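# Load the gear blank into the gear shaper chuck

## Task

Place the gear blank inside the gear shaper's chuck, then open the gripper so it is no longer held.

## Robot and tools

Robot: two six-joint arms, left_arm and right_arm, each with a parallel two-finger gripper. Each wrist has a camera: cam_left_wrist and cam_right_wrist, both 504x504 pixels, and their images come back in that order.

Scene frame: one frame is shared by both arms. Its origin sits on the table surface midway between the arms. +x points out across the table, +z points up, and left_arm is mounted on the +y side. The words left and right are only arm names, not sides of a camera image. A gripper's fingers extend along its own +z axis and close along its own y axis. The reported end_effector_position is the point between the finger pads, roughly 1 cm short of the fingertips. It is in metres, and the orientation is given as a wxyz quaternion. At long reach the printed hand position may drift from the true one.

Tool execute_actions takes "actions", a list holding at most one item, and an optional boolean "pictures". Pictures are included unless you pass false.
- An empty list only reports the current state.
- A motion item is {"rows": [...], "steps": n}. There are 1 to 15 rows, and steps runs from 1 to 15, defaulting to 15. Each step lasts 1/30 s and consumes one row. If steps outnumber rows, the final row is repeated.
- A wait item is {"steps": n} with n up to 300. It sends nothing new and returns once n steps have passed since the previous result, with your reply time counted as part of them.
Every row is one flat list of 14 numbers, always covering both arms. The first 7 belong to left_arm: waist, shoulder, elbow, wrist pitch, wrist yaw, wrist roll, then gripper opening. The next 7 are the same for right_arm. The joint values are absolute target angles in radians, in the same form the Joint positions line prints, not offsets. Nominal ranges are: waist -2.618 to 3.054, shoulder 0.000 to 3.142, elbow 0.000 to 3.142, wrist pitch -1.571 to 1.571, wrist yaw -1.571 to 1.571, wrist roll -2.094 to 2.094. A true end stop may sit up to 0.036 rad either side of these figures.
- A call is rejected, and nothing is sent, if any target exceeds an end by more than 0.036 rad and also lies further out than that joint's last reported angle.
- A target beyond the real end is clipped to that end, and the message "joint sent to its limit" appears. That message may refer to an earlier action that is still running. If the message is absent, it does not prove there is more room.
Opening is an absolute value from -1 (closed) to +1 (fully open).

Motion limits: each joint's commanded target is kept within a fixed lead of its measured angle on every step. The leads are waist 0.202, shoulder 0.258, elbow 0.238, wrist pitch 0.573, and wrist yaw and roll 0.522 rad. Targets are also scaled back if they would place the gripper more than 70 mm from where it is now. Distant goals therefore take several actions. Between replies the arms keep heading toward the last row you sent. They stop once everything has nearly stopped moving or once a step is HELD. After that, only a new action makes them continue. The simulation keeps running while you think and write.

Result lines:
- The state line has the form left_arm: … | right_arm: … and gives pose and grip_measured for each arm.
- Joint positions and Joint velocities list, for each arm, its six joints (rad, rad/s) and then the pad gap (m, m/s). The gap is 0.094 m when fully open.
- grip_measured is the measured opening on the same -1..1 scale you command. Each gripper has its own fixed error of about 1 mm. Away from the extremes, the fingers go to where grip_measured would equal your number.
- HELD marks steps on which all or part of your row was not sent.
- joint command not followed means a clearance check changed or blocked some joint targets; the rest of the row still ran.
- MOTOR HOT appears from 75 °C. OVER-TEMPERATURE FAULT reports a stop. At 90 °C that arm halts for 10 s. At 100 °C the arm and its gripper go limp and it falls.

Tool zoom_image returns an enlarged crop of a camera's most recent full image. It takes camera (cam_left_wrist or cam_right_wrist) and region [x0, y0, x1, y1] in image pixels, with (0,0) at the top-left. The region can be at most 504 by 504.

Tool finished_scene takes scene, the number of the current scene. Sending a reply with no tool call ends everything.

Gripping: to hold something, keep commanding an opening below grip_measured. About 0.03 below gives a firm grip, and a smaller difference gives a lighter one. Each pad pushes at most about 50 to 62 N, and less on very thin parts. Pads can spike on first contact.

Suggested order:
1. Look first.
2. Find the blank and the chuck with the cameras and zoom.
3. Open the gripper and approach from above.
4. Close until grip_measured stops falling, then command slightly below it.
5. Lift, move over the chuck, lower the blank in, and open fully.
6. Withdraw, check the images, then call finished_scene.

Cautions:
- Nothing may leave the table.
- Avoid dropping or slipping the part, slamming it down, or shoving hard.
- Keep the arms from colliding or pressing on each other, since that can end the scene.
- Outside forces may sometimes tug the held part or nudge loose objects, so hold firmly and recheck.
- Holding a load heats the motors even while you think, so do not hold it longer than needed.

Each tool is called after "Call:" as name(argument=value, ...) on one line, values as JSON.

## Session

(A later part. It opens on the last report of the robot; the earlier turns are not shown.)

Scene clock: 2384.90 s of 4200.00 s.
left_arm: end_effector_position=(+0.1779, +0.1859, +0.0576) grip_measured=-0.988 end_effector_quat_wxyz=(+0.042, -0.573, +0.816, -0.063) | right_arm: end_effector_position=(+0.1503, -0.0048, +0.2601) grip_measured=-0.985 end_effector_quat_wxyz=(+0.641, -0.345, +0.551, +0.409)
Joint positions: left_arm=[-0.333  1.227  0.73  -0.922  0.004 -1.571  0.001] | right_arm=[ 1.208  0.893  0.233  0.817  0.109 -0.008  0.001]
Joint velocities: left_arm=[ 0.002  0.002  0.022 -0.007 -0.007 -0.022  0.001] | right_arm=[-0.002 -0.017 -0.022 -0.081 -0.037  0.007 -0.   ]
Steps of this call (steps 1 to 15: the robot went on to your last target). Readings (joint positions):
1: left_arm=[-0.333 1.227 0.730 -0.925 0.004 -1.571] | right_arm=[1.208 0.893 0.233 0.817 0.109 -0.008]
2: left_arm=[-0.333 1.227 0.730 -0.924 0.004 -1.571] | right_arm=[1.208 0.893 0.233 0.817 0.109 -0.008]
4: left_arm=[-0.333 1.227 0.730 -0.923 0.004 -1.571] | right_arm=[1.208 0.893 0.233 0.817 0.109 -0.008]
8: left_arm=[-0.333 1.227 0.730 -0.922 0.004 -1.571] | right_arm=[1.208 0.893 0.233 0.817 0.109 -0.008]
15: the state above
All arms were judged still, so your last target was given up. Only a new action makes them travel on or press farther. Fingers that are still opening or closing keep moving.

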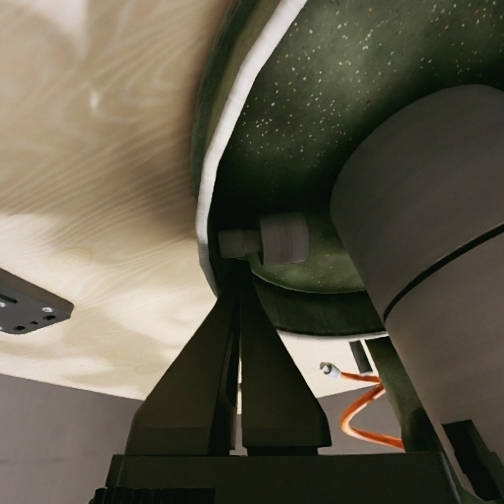

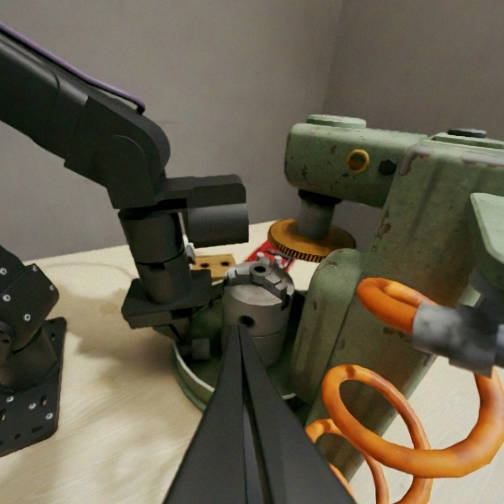

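Call:
execute_actions(actions=[{"rows":[[-0.335,1.22,0.70,-0.91,0,-1.575,-1,1.2,0.87,0.23,0.83,0.105,0,-1],[-0.335,1.22,0.70,-0.9,0,-1.575,-1,1.2,0.87,0.23,0.83,0.105,0,-1],[-0.335,1.22,0.69,-0.89,0,-1.575,-1,1.2,0.87,0.23,0.83,0.105,0,-1]],"steps":15}], pictures=false)

Call:
execute_actions(actions=[{"steps":10}])

Scene clock: 2391.23 s of 4200.00 s.
left_arm: end_effector_position=(+0.1791, +0.1854, +0.0535) grip_measured=-0.988 end_effector_quat_wxyz=(+0.045, -0.573, +0.816, -0.068) | right_arm: end_effector_position=(+0.1503, -0.0048, +0.2601) grip_measured=-0.985 end_effector_quat_wxyz=(+0.641, -0.345, +0.551, +0.409)
Joint positions: left_arm=[-0.333  1.227  0.712 -0.893  0.004 -1.571  0.001] | right_arm=[ 1.208  0.893  0.233  0.817  0.109 -0.008  0.001]
Joint velocities: left_arm=[ 0.002  0.002 -0.017 -0.007  0.007 -0.022 -0.002] | right_arm=[-0.007 -0.007  0.007 -0.007 -0.022  0.007 -0.   ]
Steps of this call (steps 1 to 90: nothing new was sent; then 2.83 s passed at rest; steps 91 to 105: all 15 steps of this action). Readings (joint positions):
91: left_arm=[-0.333 1.227 0.730 -0.921 0.004 -1.571] | right_arm=[1.208 0.893 0.233 0.817 0.109 -0.008]
92: left_arm=[-0.333 1.227 0.730 -0.919 0.004 -1.571] | right_arm=[1.208 0.893 0.233 0.817 0.109 -0.008]
94: left_arm=[-0.333 1.227 0.724 -0.906 0.004 -1.571] | right_arm=[1.208 0.893 0.233 0.817 0.109 -0.008]
98: left_arm=[-0.333 1.227 0.712 -0.899 0.004 -1.571] | right_arm=[1.208 0.893 0.233 0.817 0.109 -0.008]
105: the state above

Scene clock: 2391.57 s of 4200.00 s.
left_arm: end_effector_position=(+0.1795, +0.1853, +0.0536) grip_measured=-0.988 end_effector_quat_wxyz=(+0.045, -0.573, +0.816, -0.068) | right_arm: end_effector_position=(+0.1503, -0.0048, +0.2601) grip_measured=-0.985 end_effector_quat_wxyz=(+0.641, -0.345, +0.551, +0.409)
Joint positions: left_arm=[-0.333  1.227  0.712 -0.892  0.004 -1.571  0.001] | right_arm=[ 1.208  0.893  0.233  0.817  0.109 -0.008  0.001]
Joint velocities: left_arm=[-0.012  0.012  0.002  0.022  0.022 -0.007 -0.   ] | right_arm=[-0.027 -0.012 -0.007  0.037 -0.037 -0.022 -0.   ]
Steps of this call (steps 1 to 10: the robot went on to your last target). Readings (joint positions):
1: left_arm=[-0.333 1.227 0.712 -0.893 0.004 -1.571] | right_arm=[1.208 0.893 0.233 0.817 0.109 -0.008]
2: left_arm=[-0.333 1.227 0.712 -0.893 0.004 -1.571] | right_arm=[1.208 0.893 0.233 0.817 0.109 -0.008]
4: left_arm=[-0.333 1.227 0.712 -0.893 0.004 -1.571] | right_arm=[1.208 0.893 0.233 0.817 0.109 -0.008]
8: left_arm=[-0.333 1.227 0.712 -0.892 0.004 -1.571] | right_arm=[1.208 0.893 0.233 0.817 0.109 -0.008]
10: the state above

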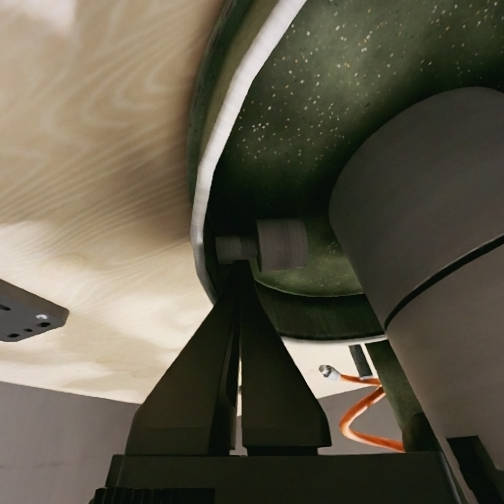

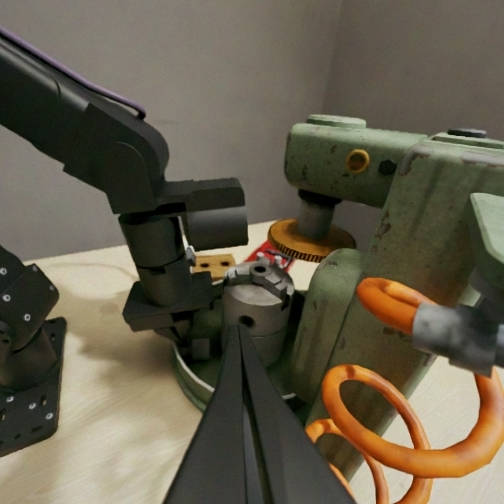

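Call:
execute_actions(actions=[{"rows":[[-0.335,1.22,0.68,-0.88,0,-1.575,-1,1.2,0.87,0.23,0.83,0.105,0,-1],[-0.335,1.22,0.675,-0.875,0,-1.575,-1,1.2,0.87,0.23,0.83,0.105,0,-1],[-0.335,1.22,0.675,-0.87,0,-1.575,-1,1.2,0.87,0.23,0.83,0.105,0,-1],[-0.335,1.22,0.675,-0.865,0,-1.575,-1,1.2,0.87,0.23,0.83,0.105,0,-1],[-0.335,1.22,0.675,-0.86,0,-1.575,-1,1.2,0.87,0.23,0.83,0.105,0,-1],[-0.335,1.22,0.675,-0.855,0,-1.575,-1,1.2,0.87,0.23,0.83,0.105,0,-1],[-0.335,1.22,0.675,-0.85,0,-1.575,-1,1.2,0.87,0.23,0.83,0.105,0,-1],[-0.335,1.22,0.675,-0.845,0,-1.575,-1,1.2,0.87,0.23,0.83,0.105,0,-1],[-0.335,1.22,0.675,-0.84,0,-1.575,-1,1.2,0.87,0.23,0.83,0.105,0,-1]],"steps":15}], pictures=false)

Call:
execute_actions(actions=[{"steps":12}])

Scene clock: 2407.73 s of 4200.00 s.
left_arm: end_effector_position=(+0.1852, +0.1832, +0.0513) grip_measured=-0.988 end_effector_quat_wxyz=(+0.054, -0.572, +0.815, -0.080) | right_arm: end_effector_position=(+0.1503, -0.0048, +0.2601) grip_measured=-0.985 end_effector_quat_wxyz=(+0.641, -0.345, +0.551, +0.409)
Joint positions: left_arm=[-0.333  1.227  0.697 -0.848  0.004 -1.571  0.001] | right_arm=[ 1.208  0.893  0.233  0.817  0.109 -0.008  0.001]
Joint velocities: left_arm=[ 0.017  0.012 -0.012 -0.125 -0.037  0.007  0.001] | right_arm=[-0.007 -0.022 -0.002  0.037 -0.022 -0.081 -0.001]
Steps of this call (steps 1 to 15: the robot went on to your last target; steps 16 to 90: nothing new was sent; then 12.67 s passed at rest; steps 91 to 105: all 15 steps of this action). Readings (joint positions):
91: left_arm=[-0.333 1.227 0.712 -0.891 0.004 -1.571] | right_arm=[1.208 0.893 0.233 0.817 0.109 -0.008]
92: left_arm=[-0.333 1.227 0.710 -0.887 0.004 -1.571] | right_arm=[1.208 0.893 0.233 0.817 0.109 -0.008]
94: left_arm=[-0.333 1.227 0.704 -0.880 0.004 -1.571] | right_arm=[1.208 0.893 0.233 0.817 0.109 -0.008]
98: left_arm=[-0.333 1.227 0.697 -0.867 0.004 -1.571] | right_arm=[1.208 0.893 0.233 0.817 0.109 -0.008]
105: the state above

Scene clock: 2408.13 s of 4200.00 s.
left_arm: end_effector_position=(+0.1852, +0.1832, +0.0513) grip_measured=-0.988 end_effector_quat_wxyz=(+0.054, -0.572, +0.815, -0.080) | right_arm: end_effector_position=(+0.1503, -0.0048, +0.2601) grip_measured=-0.985 end_effector_quat_wxyz=(+0.641, -0.345, +0.551, +0.409)
Joint positions: left_arm=[-0.333  1.227  0.697 -0.848  0.004 -1.571  0.001] | right_arm=[ 1.208  0.893  0.233  0.817  0.109 -0.008  0.001]
Joint velocities: left_arm=[ 0.007 -0.002  0.002 -0.022  0.022 -0.037 -0.001] | right_arm=[-0.022 -0.012 -0.002 -0.022 -0.007 -0.051 -0.001]
Steps of this call (steps 1 to 12: the robot went on to your last target). Readings (joint positions):
1: left_arm=[-0.333 1.227 0.697 -0.848 0.004 -1.571] | right_arm=[1.208 0.893 0.233 0.817 0.109 -0.008]
2: left_arm=[-0.333 1.227 0.697 -0.848 0.004 -1.571] | right_arm=[1.208 0.893 0.233 0.817 0.109 -0.008]
4: left_arm=[-0.333 1.227 0.697 -0.848 0.004 -1.571] | right_arm=[1.208 0.893 0.233 0.817 0.109 -0.008]
8: left_arm=[-0.333 1.227 0.697 -0.848 0.004 -1.571] | right_arm=[1.208 0.893 0.233 0.817 0.109 -0.008]
12: the state above

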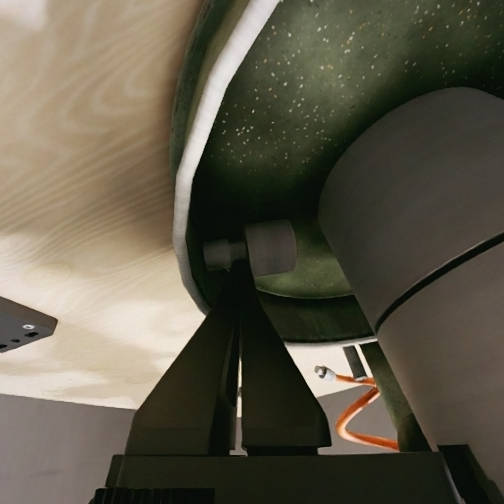

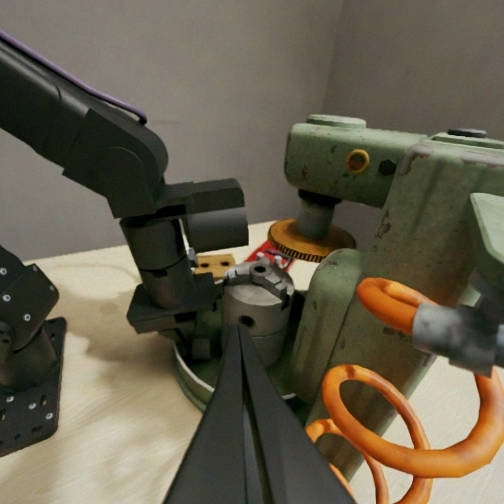

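Call:
execute_actions(actions=[{"rows":[[-0.335,1.22,0.675,-0.83,0,-1.575,-0.96,1.2,0.87,0.23,0.83,0.105,0,-1],[-0.335,1.22,0.675,-0.83,0,-1.575,-0.94,1.2,0.87,0.23,0.83,0.105,0,-1],[-0.335,1.22,0.675,-0.83,0,-1.575,-0.92,1.2,0.87,0.23,0.83,0.105,0,-1],[-0.335,1.22,0.675,-0.83,0,-1.575,-0.9,1.2,0.87,0.23,0.83,0.105,0,-1],[-0.335,1.22,0.675,-0.83,0,-1.575,-0.88,1.2,0.87,0.23,0.83,0.105,0,-1],[-0.335,1.22,0.675,-0.83,0,-1.575,-0.86,1.2,0.87,0.23,0.83,0.105,0,-1],[-0.335,1.22,0.675,-0.83,0,-1.575,-0.84,1.2,0.87,0.23,0.83,0.105,0,-1],[-0.335,1.22,0.675,-0.83,0,-1.575,-0.82,1.2,0.87,0.23,0.83,0.105,0,-1],[-0.335,1.22,0.675,-0.83,0,-1.575,-0.8,1.2,0.87,0.23,0.83,0.105,0,-1]],"steps":15}])

Scene clock: 2420.07 s of 4200.00 s.
left_arm: end_effector_position=(+0.1857, +0.1830, +0.0514) grip_measured=-0.802 end_effector_quat_wxyz=(+0.054, -0.572, +0.815, -0.081) | right_arm: end_effector_position=(+0.1503, -0.0048, +0.2601) grip_measured=-0.985 end_effector_quat_wxyz=(+0.641, -0.345, +0.551, +0.409)
Joint positions: left_arm=[-0.333  1.227  0.697 -0.846  0.004 -1.571  0.009] | right_arm=[ 1.208  0.893  0.233  0.817  0.109 -0.008  0.001]
Joint velocities: left_arm=[-0.012 -0.012 -0.002  0.051 -0.139 -0.022  0.001] | right_arm=[ 0.007 -0.007  0.007 -0.066  0.051 -0.125 -0.   ]
Steps of this call (steps 1 to 15: the robot went on to your last target; steps 16 to 90: nothing new was sent; then 8.43 s passed at rest; steps 91 to 105: all 15 steps of this action). Readings (joint positions):
91: left_arm=[-0.333 1.227 0.697 -0.848 0.004 -1.571] | right_arm=[1.208 0.893 0.233 0.817 0.109 -0.008]
92: left_arm=[-0.333 1.227 0.697 -0.847 0.004 -1.571] | right_arm=[1.208 0.893 0.233 0.817 0.109 -0.008]
94: left_arm=[-0.333 1.227 0.697 -0.847 0.004 -1.571] | right_arm=[1.208 0.893 0.233 0.817 0.109 -0.008]
98: left_arm=[-0.333 1.227 0.697 -0.846 0.004 -1.571] | right_arm=[1.208 0.893 0.233 0.817 0.109 -0.008]
105: the state above

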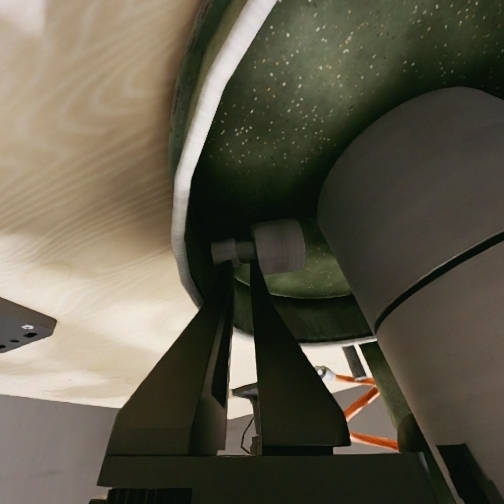

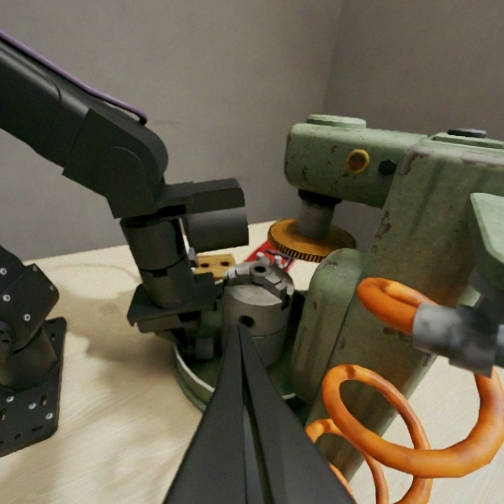

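Call:
execute_actions(actions=[{"rows":[[-0.335,1.22,0.72,-0.88,0,-1.575,-0.9,1.2,0.87,0.23,0.83,0.105,0,-1],[-0.335,1.22,0.74,-0.9,0,-1.575,-0.9,1.2,0.87,0.23,0.83,0.105,0,-1],[-0.335,1.22,0.76,-0.92,0,-1.575,-0.9,1.2,0.87,0.23,0.83,0.105,0,-1],[-0.335,1.22,0.78,-0.94,0,-1.575,-0.9,1.2,0.87,0.23,0.83,0.105,0,-1],[-0.335,1.22,0.8,-0.97,0,-1.575,-0.9,1.2,0.87,0.23,0.83,0.105,0,-1],[-0.335,1.22,0.82,-1.0,0,-1.575,-0.9,1.2,0.87,0.23,0.83,0.105,0,-1],[-0.335,1.22,0.84,-1.03,0,-1.575,-0.9,1.2,0.87,0.23,0.83,0.105,0,-1],[-0.335,1.22,0.86,-1.06,0,-1.575,-0.9,1.2,0.87,0.23,0.83,0.105,0,-1],[-0.335,1.22,0.88,-1.09,0,-1.575,-0.9,1.2,0.87,0.23,0.83,0.105,0,-1],[-0.335,1.22,0.9,-1.12,0,-1.575,-0.9,1.2,0.87,0.23,0.83,0.105,0,-1],[-0.335,1.22,0.92,-1.15,0,-1.575,-0.9,1.2,0.87,0.23,0.83,0.105,0,-1],[-0.335,1.22,0.93,-1.18,0,-1.575,-0.9,1.2,0.87,0.23,0.83,0.105,0,-1]],"steps":15}], pictures=false)

Call:
execute_actions(actions=[{"rows":[[-0.4,1.22,0.93,-1.18,0,-1.575,-0.9,1.2,0.87,0.23,0.83,0.105,0,-1],[-0.45,1.22,0.93,-1.18,0,-1.575,-0.9,1.2,0.87,0.23,0.83,0.105,0,-1],[-0.5,1.22,0.93,-1.18,0,-1.575,-0.9,1.2,0.87,0.23,0.83,0.105,0,-1],[-0.55,1.22,0.93,-1.18,0,-1.575,-0.9,1.2,0.87,0.23,0.83,0.105,0,-1],[-0.6,1.22,0.93,-1.18,0,-1.575,-0.9,1.2,0.87,0.23,0.83,0.105,0,-1],[-0.65,1.22,0.93,-1.18,0,-1.575,-0.9,1.2,0.87,0.23,0.83,0.105,0,-1],[-0.7,1.22,0.93,-1.18,0,-1.575,-0.9,1.2,0.87,0.23,0.83,0.105,0,-1],[-0.75,1.22,0.93,-1.18,0,-1.575,-0.9,1.2,0.87,0.23,0.83,0.105,0,-1],[-0.8,1.22,0.93,-1.18,0,-1.575,-0.9,1.2,0.87,0.23,0.83,0.105,0,-1],[-0.85,1.22,0.93,-1.18,0,-1.575,-0.9,1.2,0.87,0.23,0.83,0.105,0,-1]],"steps":15}])

Scene clock: 2453.20 s of 4200.00 s.
left_arm: end_effector_position=(+0.1862, +0.1828, +0.1021) grip_measured=-0.898 end_effector_quat_wxyz=(+0.044, -0.573, +0.816, -0.066) | right_arm: end_effector_position=(+0.1503, -0.0048, +0.2601) grip_measured=-0.985 end_effector_quat_wxyz=(+0.641, -0.345, +0.551, +0.409)
Joint positions: left_arm=[-0.333  1.227  0.909 -1.095  0.004 -1.571  0.005] | right_arm=[ 1.208  0.893  0.233  0.817  0.109 -0.008  0.001]
Joint velocities: left_arm=[ 0.002 -0.002  0.046 -0.403 -0.11   0.037 -0.001] | right_arm=[ 0.017  0.002 -0.002 -0.022 -0.066  0.022  0.001]
Steps of this call (steps 1 to 15: the robot went on to your last target; steps 16 to 90: nothing new was sent; then 29.63 s passed at rest; steps 91 to 105: all 15 steps of this action). Readings (joint positions):
91: left_arm=[-0.333 1.227 0.697 -0.848 0.004 -1.571] | right_arm=[1.208 0.893 0.233 0.817 0.109 -0.008]
92: left_arm=[-0.333 1.227 0.699 -0.853 0.004 -1.571] | right_arm=[1.208 0.893 0.233 0.817 0.109 -0.008]
94: left_arm=[-0.333 1.227 0.717 -0.880 0.004 -1.571] | right_arm=[1.208 0.893 0.233 0.817 0.109 -0.008]
98: left_arm=[-0.333 1.227 0.797 -0.954 0.004 -1.571] | right_arm=[1.208 0.893 0.233 0.817 0.109 -0.008]
105: the state above

Scene clock: 2453.70 s of 4200.00 s.
left_arm: end_effector_position=(+0.1119, +0.1008, +0.1003) grip_measured=-0.898 end_effector_quat_wxyz=(+0.012, -0.347, +0.936, -0.047) | right_arm: end_effector_position=(+0.1503, -0.0048, +0.2601) grip_measured=-0.985 end_effector_quat_wxyz=(+0.641, -0.345, +0.551, +0.409)
Joint positions: left_arm=[-0.847  1.227  0.909 -1.156  0.01  -1.572  0.005] | right_arm=[ 1.208  0.893  0.233  0.817  0.109 -0.008  0.001]
Joint velocities: left_arm=[-0.017  0.002 -0.007 -0.051 -0.022 -0.007 -0.001] | right_arm=[-0.007 -0.007 -0.002  0.037 -0.037  0.037 -0.001]
Steps of this call (steps 1 to 15: all 15 steps of this action). Readings (joint positions):
1: left_arm=[-0.343 1.227 0.909 -1.107 0.000 -1.572] | right_arm=[1.208 0.893 0.233 0.817 0.109 -0.008]
2: left_arm=[-0.371 1.227 0.909 -1.119 -0.002 -1.572] | right_arm=[1.208 0.893 0.233 0.817 0.109 -0.008]
4: left_arm=[-0.462 1.227 0.909 -1.134 -0.003 -1.572] | right_arm=[1.208 0.893 0.233 0.817 0.109 -0.008]
8: left_arm=[-0.666 1.227 0.909 -1.146 0.002 -1.572] | right_arm=[1.208 0.893 0.233 0.817 0.109 -0.008]
15: the state above

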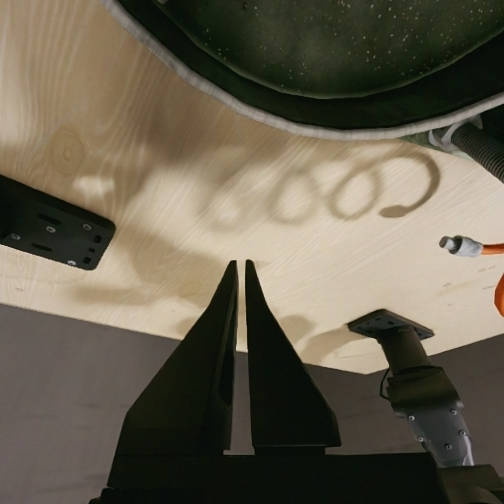

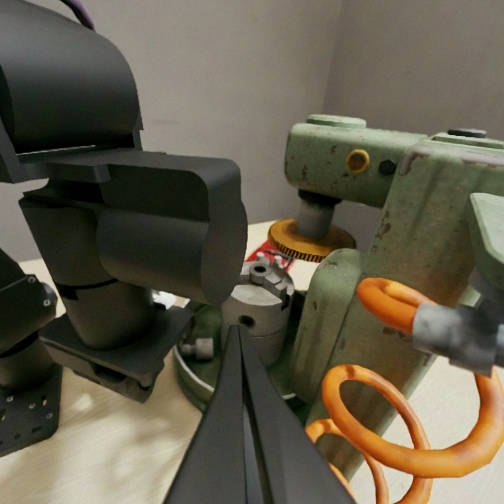

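Call:
execute_actions(actions=[{"rows":[[-0.85,1.22,0.93,-1.18,0,0.8,-0.2,1.2,0.87,0.23,0.83,0.105,0,-1]],"steps":15}], pictures=false)

Call:
execute_actions(actions=[{"steps":30}], pictures=false)

Call:
execute_actions(actions=[{"rows":[[-0.8,1.22,0.93,-1.18,0,0.8,-0.2,1.2,0.87,0.23,0.83,0.105,0,-1],[-0.76,1.22,0.93,-1.18,0,0.8,-0.2,1.2,0.87,0.23,0.83,0.105,0,-1],[-0.72,1.22,0.93,-1.18,0,0.8,-0.2,1.2,0.87,0.23,0.83,0.105,0,-1],[-0.68,1.22,0.93,-1.18,0,0.8,-0.2,1.2,0.87,0.23,0.83,0.105,0,-1],[-0.64,1.22,0.93,-1.18,0,0.8,-0.2,1.2,0.87,0.23,0.83,0.105,0,-1],[-0.6,1.22,0.93,-1.18,0,0.8,-0.2,1.2,0.87,0.23,0.83,0.105,0,-1],[-0.56,1.22,0.93,-1.18,0,0.8,-0.2,1.2,0.87,0.23,0.83,0.105,0,-1],[-0.52,1.22,0.93,-1.18,0,0.8,-0.2,1.2,0.87,0.23,0.83,0.105,0,-1],[-0.48,1.22,0.93,-1.18,0,0.8,-0.2,1.2,0.87,0.23,0.83,0.105,0,-1],[-0.44,1.22,0.93,-1.18,0,0.8,-0.2,1.2,0.87,0.23,0.83,0.105,0,-1],[-0.4,1.22,0.93,-1.18,0,0.8,-0.2,1.2,0.87,0.23,0.83,0.105,0,-1],[-0.37,1.22,0.93,-1.18,0,0.8,-0.2,1.2,0.87,0.23,0.83,0.105,0,-1],[-0.345,1.22,0.93,-1.18,0,0.8,-0.2,1.2,0.87,0.23,0.83,0.105,0,-1],[-0.325,1.22,0.93,-1.18,0,0.8,-0.2,1.2,0.87,0.23,0.83,0.105,0,-1]],"steps":15}], pictures=false)

Call:
execute_actions(actions=[{"steps":12}])

Scene clock: 2471.13 s of 4200.00 s.
left_arm: end_effector_position=(+0.1103, +0.1029, +0.1001) grip_measured=-0.202 end_effector_quat_wxyz=(+0.037, +0.378, +0.925, -0.024) | right_arm: end_effector_position=(+0.1503, -0.0048, +0.2601) grip_measured=-0.985 end_effector_quat_wxyz=(+0.641, -0.345, +0.551, +0.409)
Joint positions: left_arm=[-0.847  1.227  0.909 -1.166  0.01  -0.084  0.037] | right_arm=[ 1.208  0.893  0.233  0.817  0.109 -0.008  0.001]
Joint velocities: left_arm=[ 0.007 -0.002  0.002 -0.037 -0.007  2.762 -0.   ] | right_arm=[-0.002  0.007 -0.022  0.007  0.051  0.037 -0.   ]
Steps of this call (steps 1 to 15: the robot went on to your last target; steps 16 to 90: nothing new was sent; then 13.93 s passed at rest; steps 91 to 105: all 15 steps of this action). Readings (joint positions):
91: left_arm=[-0.847 1.227 0.909 -1.163 0.010 -1.488] | right_arm=[1.208 0.893 0.233 0.817 0.109 -0.008]
92: left_arm=[-0.847 1.227 0.909 -1.164 0.010 -1.387] | right_arm=[1.208 0.893 0.233 0.817 0.109 -0.008]
94: left_arm=[-0.847 1.227 0.909 -1.164 0.010 -1.187] | right_arm=[1.208 0.893 0.233 0.817 0.109 -0.008]
98: left_arm=[-0.847 1.227 0.909 -1.165 0.010 -0.786] | right_arm=[1.208 0.893 0.233 0.817 0.109 -0.008]
105: the state above

Scene clock: 2472.13 s of 4200.00 s.
left_arm: end_effector_position=(+0.1109, +0.1037, +0.1001) grip_measured=-0.202 end_effector_quat_wxyz=(+0.043, +0.735, +0.677, -0.003) | right_arm: end_effector_position=(+0.1503, -0.0048, +0.2601) grip_measured=-0.985 end_effector_quat_wxyz=(+0.641, -0.345, +0.551, +0.409)
Joint positions: left_arm=[-0.847  1.227  0.909 -1.167  0.004  0.793  0.038] | right_arm=[ 1.208  0.893  0.233  0.817  0.109 -0.008  0.001]
Joint velocities: left_arm=[-0.012  0.007 -0.007  0.022 -0.051  0.037 -0.002] | right_arm=[ 0.002 -0.012  0.017 -0.022  0.037  0.022  0.   ]
Steps of this call (steps 1 to 30: the robot went on to your last target). Readings (joint positions):
1: left_arm=[-0.847 1.227 0.909 -1.167 0.009 0.016] | right_arm=[1.208 0.893 0.233 0.817 0.109 -0.008]
2: left_arm=[-0.847 1.227 0.909 -1.167 0.009 0.116] | right_arm=[1.208 0.893 0.233 0.817 0.109 -0.008]
4: left_arm=[-0.847 1.227 0.909 -1.167 0.008 0.317] | right_arm=[1.208 0.893 0.233 0.817 0.109 -0.008]
8: left_arm=[-0.847 1.227 0.909 -1.167 0.007 0.599] | right_arm=[1.208 0.893 0.233 0.817 0.109 -0.008]
30: the state above

Scene clock: 2472.63 s of 4200.00 s.
left_arm: end_effector_position=(+0.1691, +0.1877, +0.1001) grip_measured=-0.202 end_effector_quat_wxyz=(+0.041, +0.546, +0.837, +0.011) | right_arm: end_effector_position=(+0.1503, -0.0048, +0.2601) grip_measured=-0.985 end_effector_quat_wxyz=(+0.641, -0.345, +0.551, +0.409)
Joint positions: left_arm=[-0.346  1.227  0.909 -1.167 -0.005  0.795  0.038] | right_arm=[ 1.208  0.893  0.233  0.817  0.109 -0.008  0.001]
Joint velocities: left_arm=[ 0.466  0.017 -0.007 -0.022 -0.066  0.051  0.001] | right_arm=[ 0.002 -0.037 -0.012  0.022 -0.007 -0.007 -0.001]
Steps of this call (steps 1 to 15: all 15 steps of this action). Readings (joint positions):
1: left_arm=[-0.840 1.227 0.909 -1.167 0.005 0.793] | right_arm=[1.208 0.893 0.233 0.817 0.109 -0.008]
2: left_arm=[-0.820 1.227 0.909 -1.167 0.006 0.794] | right_arm=[1.208 0.893 0.233 0.817 0.109 -0.008]
4: left_arm=[-0.752 1.227 0.909 -1.167 0.006 0.794] | right_arm=[1.208 0.893 0.233 0.817 0.109 -0.008]
8: left_arm=[-0.588 1.227 0.909 -1.167 0.002 0.795] | right_arm=[1.208 0.893 0.233 0.817 0.109 -0.008]
15: the state above

Scene clock: 2473.03 s of 4200.00 s.
left_arm: end_effector_position=(+0.1703, +0.1910, +0.1001) grip_measured=-0.202 end_effector_quat_wxyz=(+0.041, +0.539, +0.841, +0.012) | right_arm: end_effector_position=(+0.1503, -0.0048, +0.2601) grip_measured=-0.985 end_effector_quat_wxyz=(+0.641, -0.345, +0.551, +0.409)
Joint positions: left_arm=[-0.33   1.227  0.909 -1.167 -0.005  0.795  0.038] | right_arm=[ 1.208  0.893  0.233  0.817  0.109 -0.008  0.001]
Joint velocities: left_arm=[ 0.002  0.017 -0.012 -0.007 -0.007  0.022  0.   ] | right_arm=[-0.002 -0.007  0.002 -0.022  0.022 -0.037 -0.001]
Steps of this call (steps 1 to 12: the robot went on to your last target). Readings (joint positions):
1: left_arm=[-0.335 1.227 0.909 -1.167 -0.005 0.795] | right_arm=[1.208 0.893 0.233 0.817 0.109 -0.008]
2: left_arm=[-0.331 1.227 0.909 -1.167 -0.005 0.795] | right_arm=[1.208 0.893 0.233 0.817 0.109 -0.008]
4: left_arm=[-0.330 1.227 0.909 -1.167 -0.005 0.795] | right_arm=[1.208 0.893 0.233 0.817 0.109 -0.008]
8: left_arm=[-0.330 1.227 0.909 -1.167 -0.005 0.795] | right_arm=[1.208 0.893 0.233 0.817 0.109 -0.008]
12: the state above

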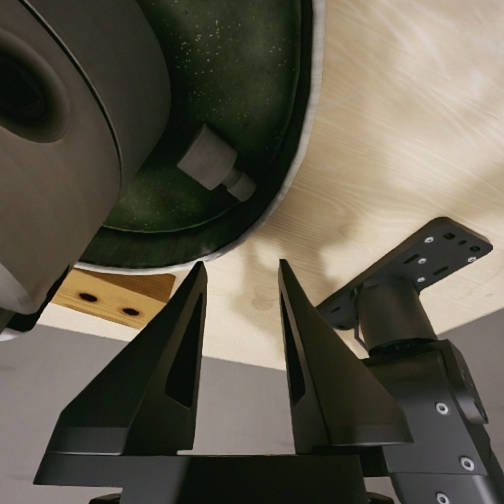

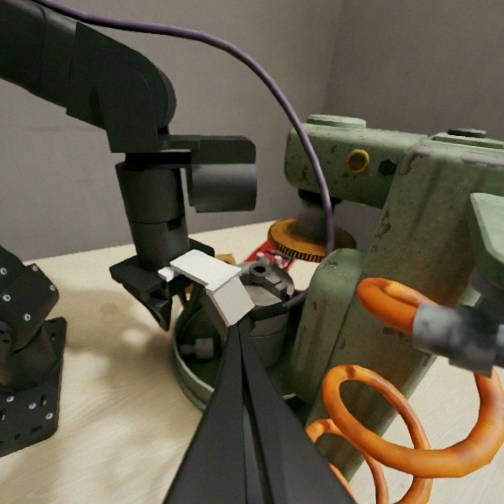

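Call:
execute_actions(actions=[{"rows":[[-0.325,1.22,0.89,-1.12,0,0.8,-0.25,1.2,0.87,0.23,0.83,0.105,0,-1],[-0.325,1.22,0.89,-1.09,0,0.8,-0.25,1.2,0.87,0.23,0.83,0.105,0,-1],[-0.325,1.22,0.88,-1.07,0,0.8,-0.25,1.2,0.87,0.23,0.83,0.105,0,-1],[-0.325,1.22,0.87,-1.06,0,0.8,-0.25,1.2,0.87,0.23,0.83,0.105,0,-1],[-0.325,1.22,0.86,-1.05,0,0.8,-0.25,1.2,0.87,0.23,0.83,0.105,0,-1],[-0.325,1.22,0.85,-1.04,0,0.8,-0.25,1.2,0.87,0.23,0.83,0.105,0,-1],[-0.325,1.22,0.84,-1.03,0,0.8,-0.25,1.2,0.87,0.23,0.83,0.105,0,-1],[-0.325,1.22,0.83,-1.02,0,0.8,-0.25,1.2,0.87,0.23,0.83,0.105,0,-1],[-0.325,1.22,0.82,-1.01,0,0.8,-0.25,1.2,0.87,0.23,0.83,0.105,0,-1],[-0.325,1.22,0.81,-1.0,0,0.8,-0.25,1.2,0.87,0.23,0.83,0.105,0,-1],[-0.325,1.22,0.8,-0.99,0,0.8,-0.25,1.2,0.87,0.23,0.83,0.105,0,-1],[-0.325,1.22,0.79,-0.985,0,0.8,-0.25,1.2,0.87,0.23,0.83,0.105,0,-1],[-0.325,1.22,0.78,-0.98,0,0.8,-0.25,1.2,0.87,0.23,0.83,0.105,0,-1]],"steps":15}], pictures=false)

Call:
execute_actions(actions=[{"steps":15}])

Scene clock: 2489.43 s of 4200.00 s.
left_arm: end_effector_position=(+0.1791, +0.1878, +0.0751) grip_measured=-0.248 end_effector_quat_wxyz=(+0.066, +0.538, +0.840, +0.018) | right_arm: end_effector_position=(+0.1503, -0.0048, +0.2601) grip_measured=-0.985 end_effector_quat_wxyz=(+0.641, -0.345, +0.551, +0.409)
Joint positions: left_arm=[-0.33   1.227  0.803 -1.01  -0.005  0.795  0.035] | right_arm=[ 1.208  0.893  0.233  0.817  0.109 -0.008  0.001]
Joint velocities: left_arm=[-0.002  0.002 -0.139  0.139 -0.066 -0.037 -0.001] | right_arm=[-0.007  0.002  0.002  0.037  0.066  0.007 -0.001]
Steps of this call (steps 1 to 30: the robot went on to your last target; steps 31 to 90: nothing new was sent; then 12.90 s passed at rest; steps 91 to 105: all 15 steps of this action). Readings (joint positions):
91: left_arm=[-0.330 1.227 0.909 -1.164 -0.005 0.795] | right_arm=[1.208 0.893 0.233 0.817 0.109 -0.008]
92: left_arm=[-0.330 1.227 0.909 -1.154 -0.005 0.795] | right_arm=[1.208 0.893 0.233 0.817 0.109 -0.008]
94: left_arm=[-0.330 1.227 0.907 -1.125 -0.005 0.795] | right_arm=[1.208 0.893 0.233 0.817 0.109 -0.008]
98: left_arm=[-0.330 1.227 0.873 -1.067 -0.005 0.795] | right_arm=[1.208 0.893 0.233 0.817 0.109 -0.008]
105: the state above

Scene clock: 2489.93 s of 4200.00 s.
left_arm: end_effector_position=(+0.1831, +0.1864, +0.0746) grip_measured=-0.248 end_effector_quat_wxyz=(+0.075, +0.538, +0.840, +0.020) | right_arm: end_effector_position=(+0.1503, -0.0048, +0.2601) grip_measured=-0.985 end_effector_quat_wxyz=(+0.641, -0.345, +0.551, +0.409)
Joint positions: left_arm=[-0.33   1.227  0.799 -0.987 -0.005  0.795  0.035] | right_arm=[ 1.208  0.893  0.233  0.817  0.109 -0.008  0.001]
Joint velocities: left_arm=[ 0.017  0.007  0.012  0.051 -0.037 -0.037  0.   ] | right_arm=[-0.007  0.002 -0.007 -0.051 -0.066  0.022 -0.001]
Steps of this call (steps 1 to 15: the robot went on to your last target). Readings (joint positions):
1: left_arm=[-0.330 1.227 0.800 -1.007 -0.005 0.795] | right_arm=[1.208 0.893 0.233 0.817 0.109 -0.008]
2: left_arm=[-0.330 1.227 0.799 -1.005 -0.005 0.795] | right_arm=[1.208 0.893 0.233 0.817 0.109 -0.008]
4: left_arm=[-0.330 1.227 0.799 -0.999 -0.005 0.795] | right_arm=[1.208 0.893 0.233 0.817 0.109 -0.008]
8: left_arm=[-0.330 1.227 0.799 -0.990 -0.005 0.795] | right_arm=[1.208 0.893 0.233 0.817 0.109 -0.008]
15: the state above

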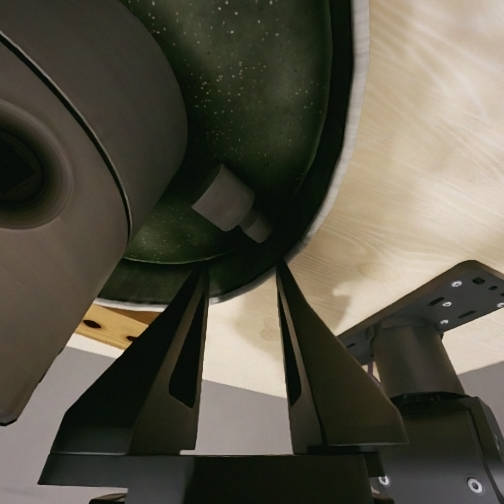

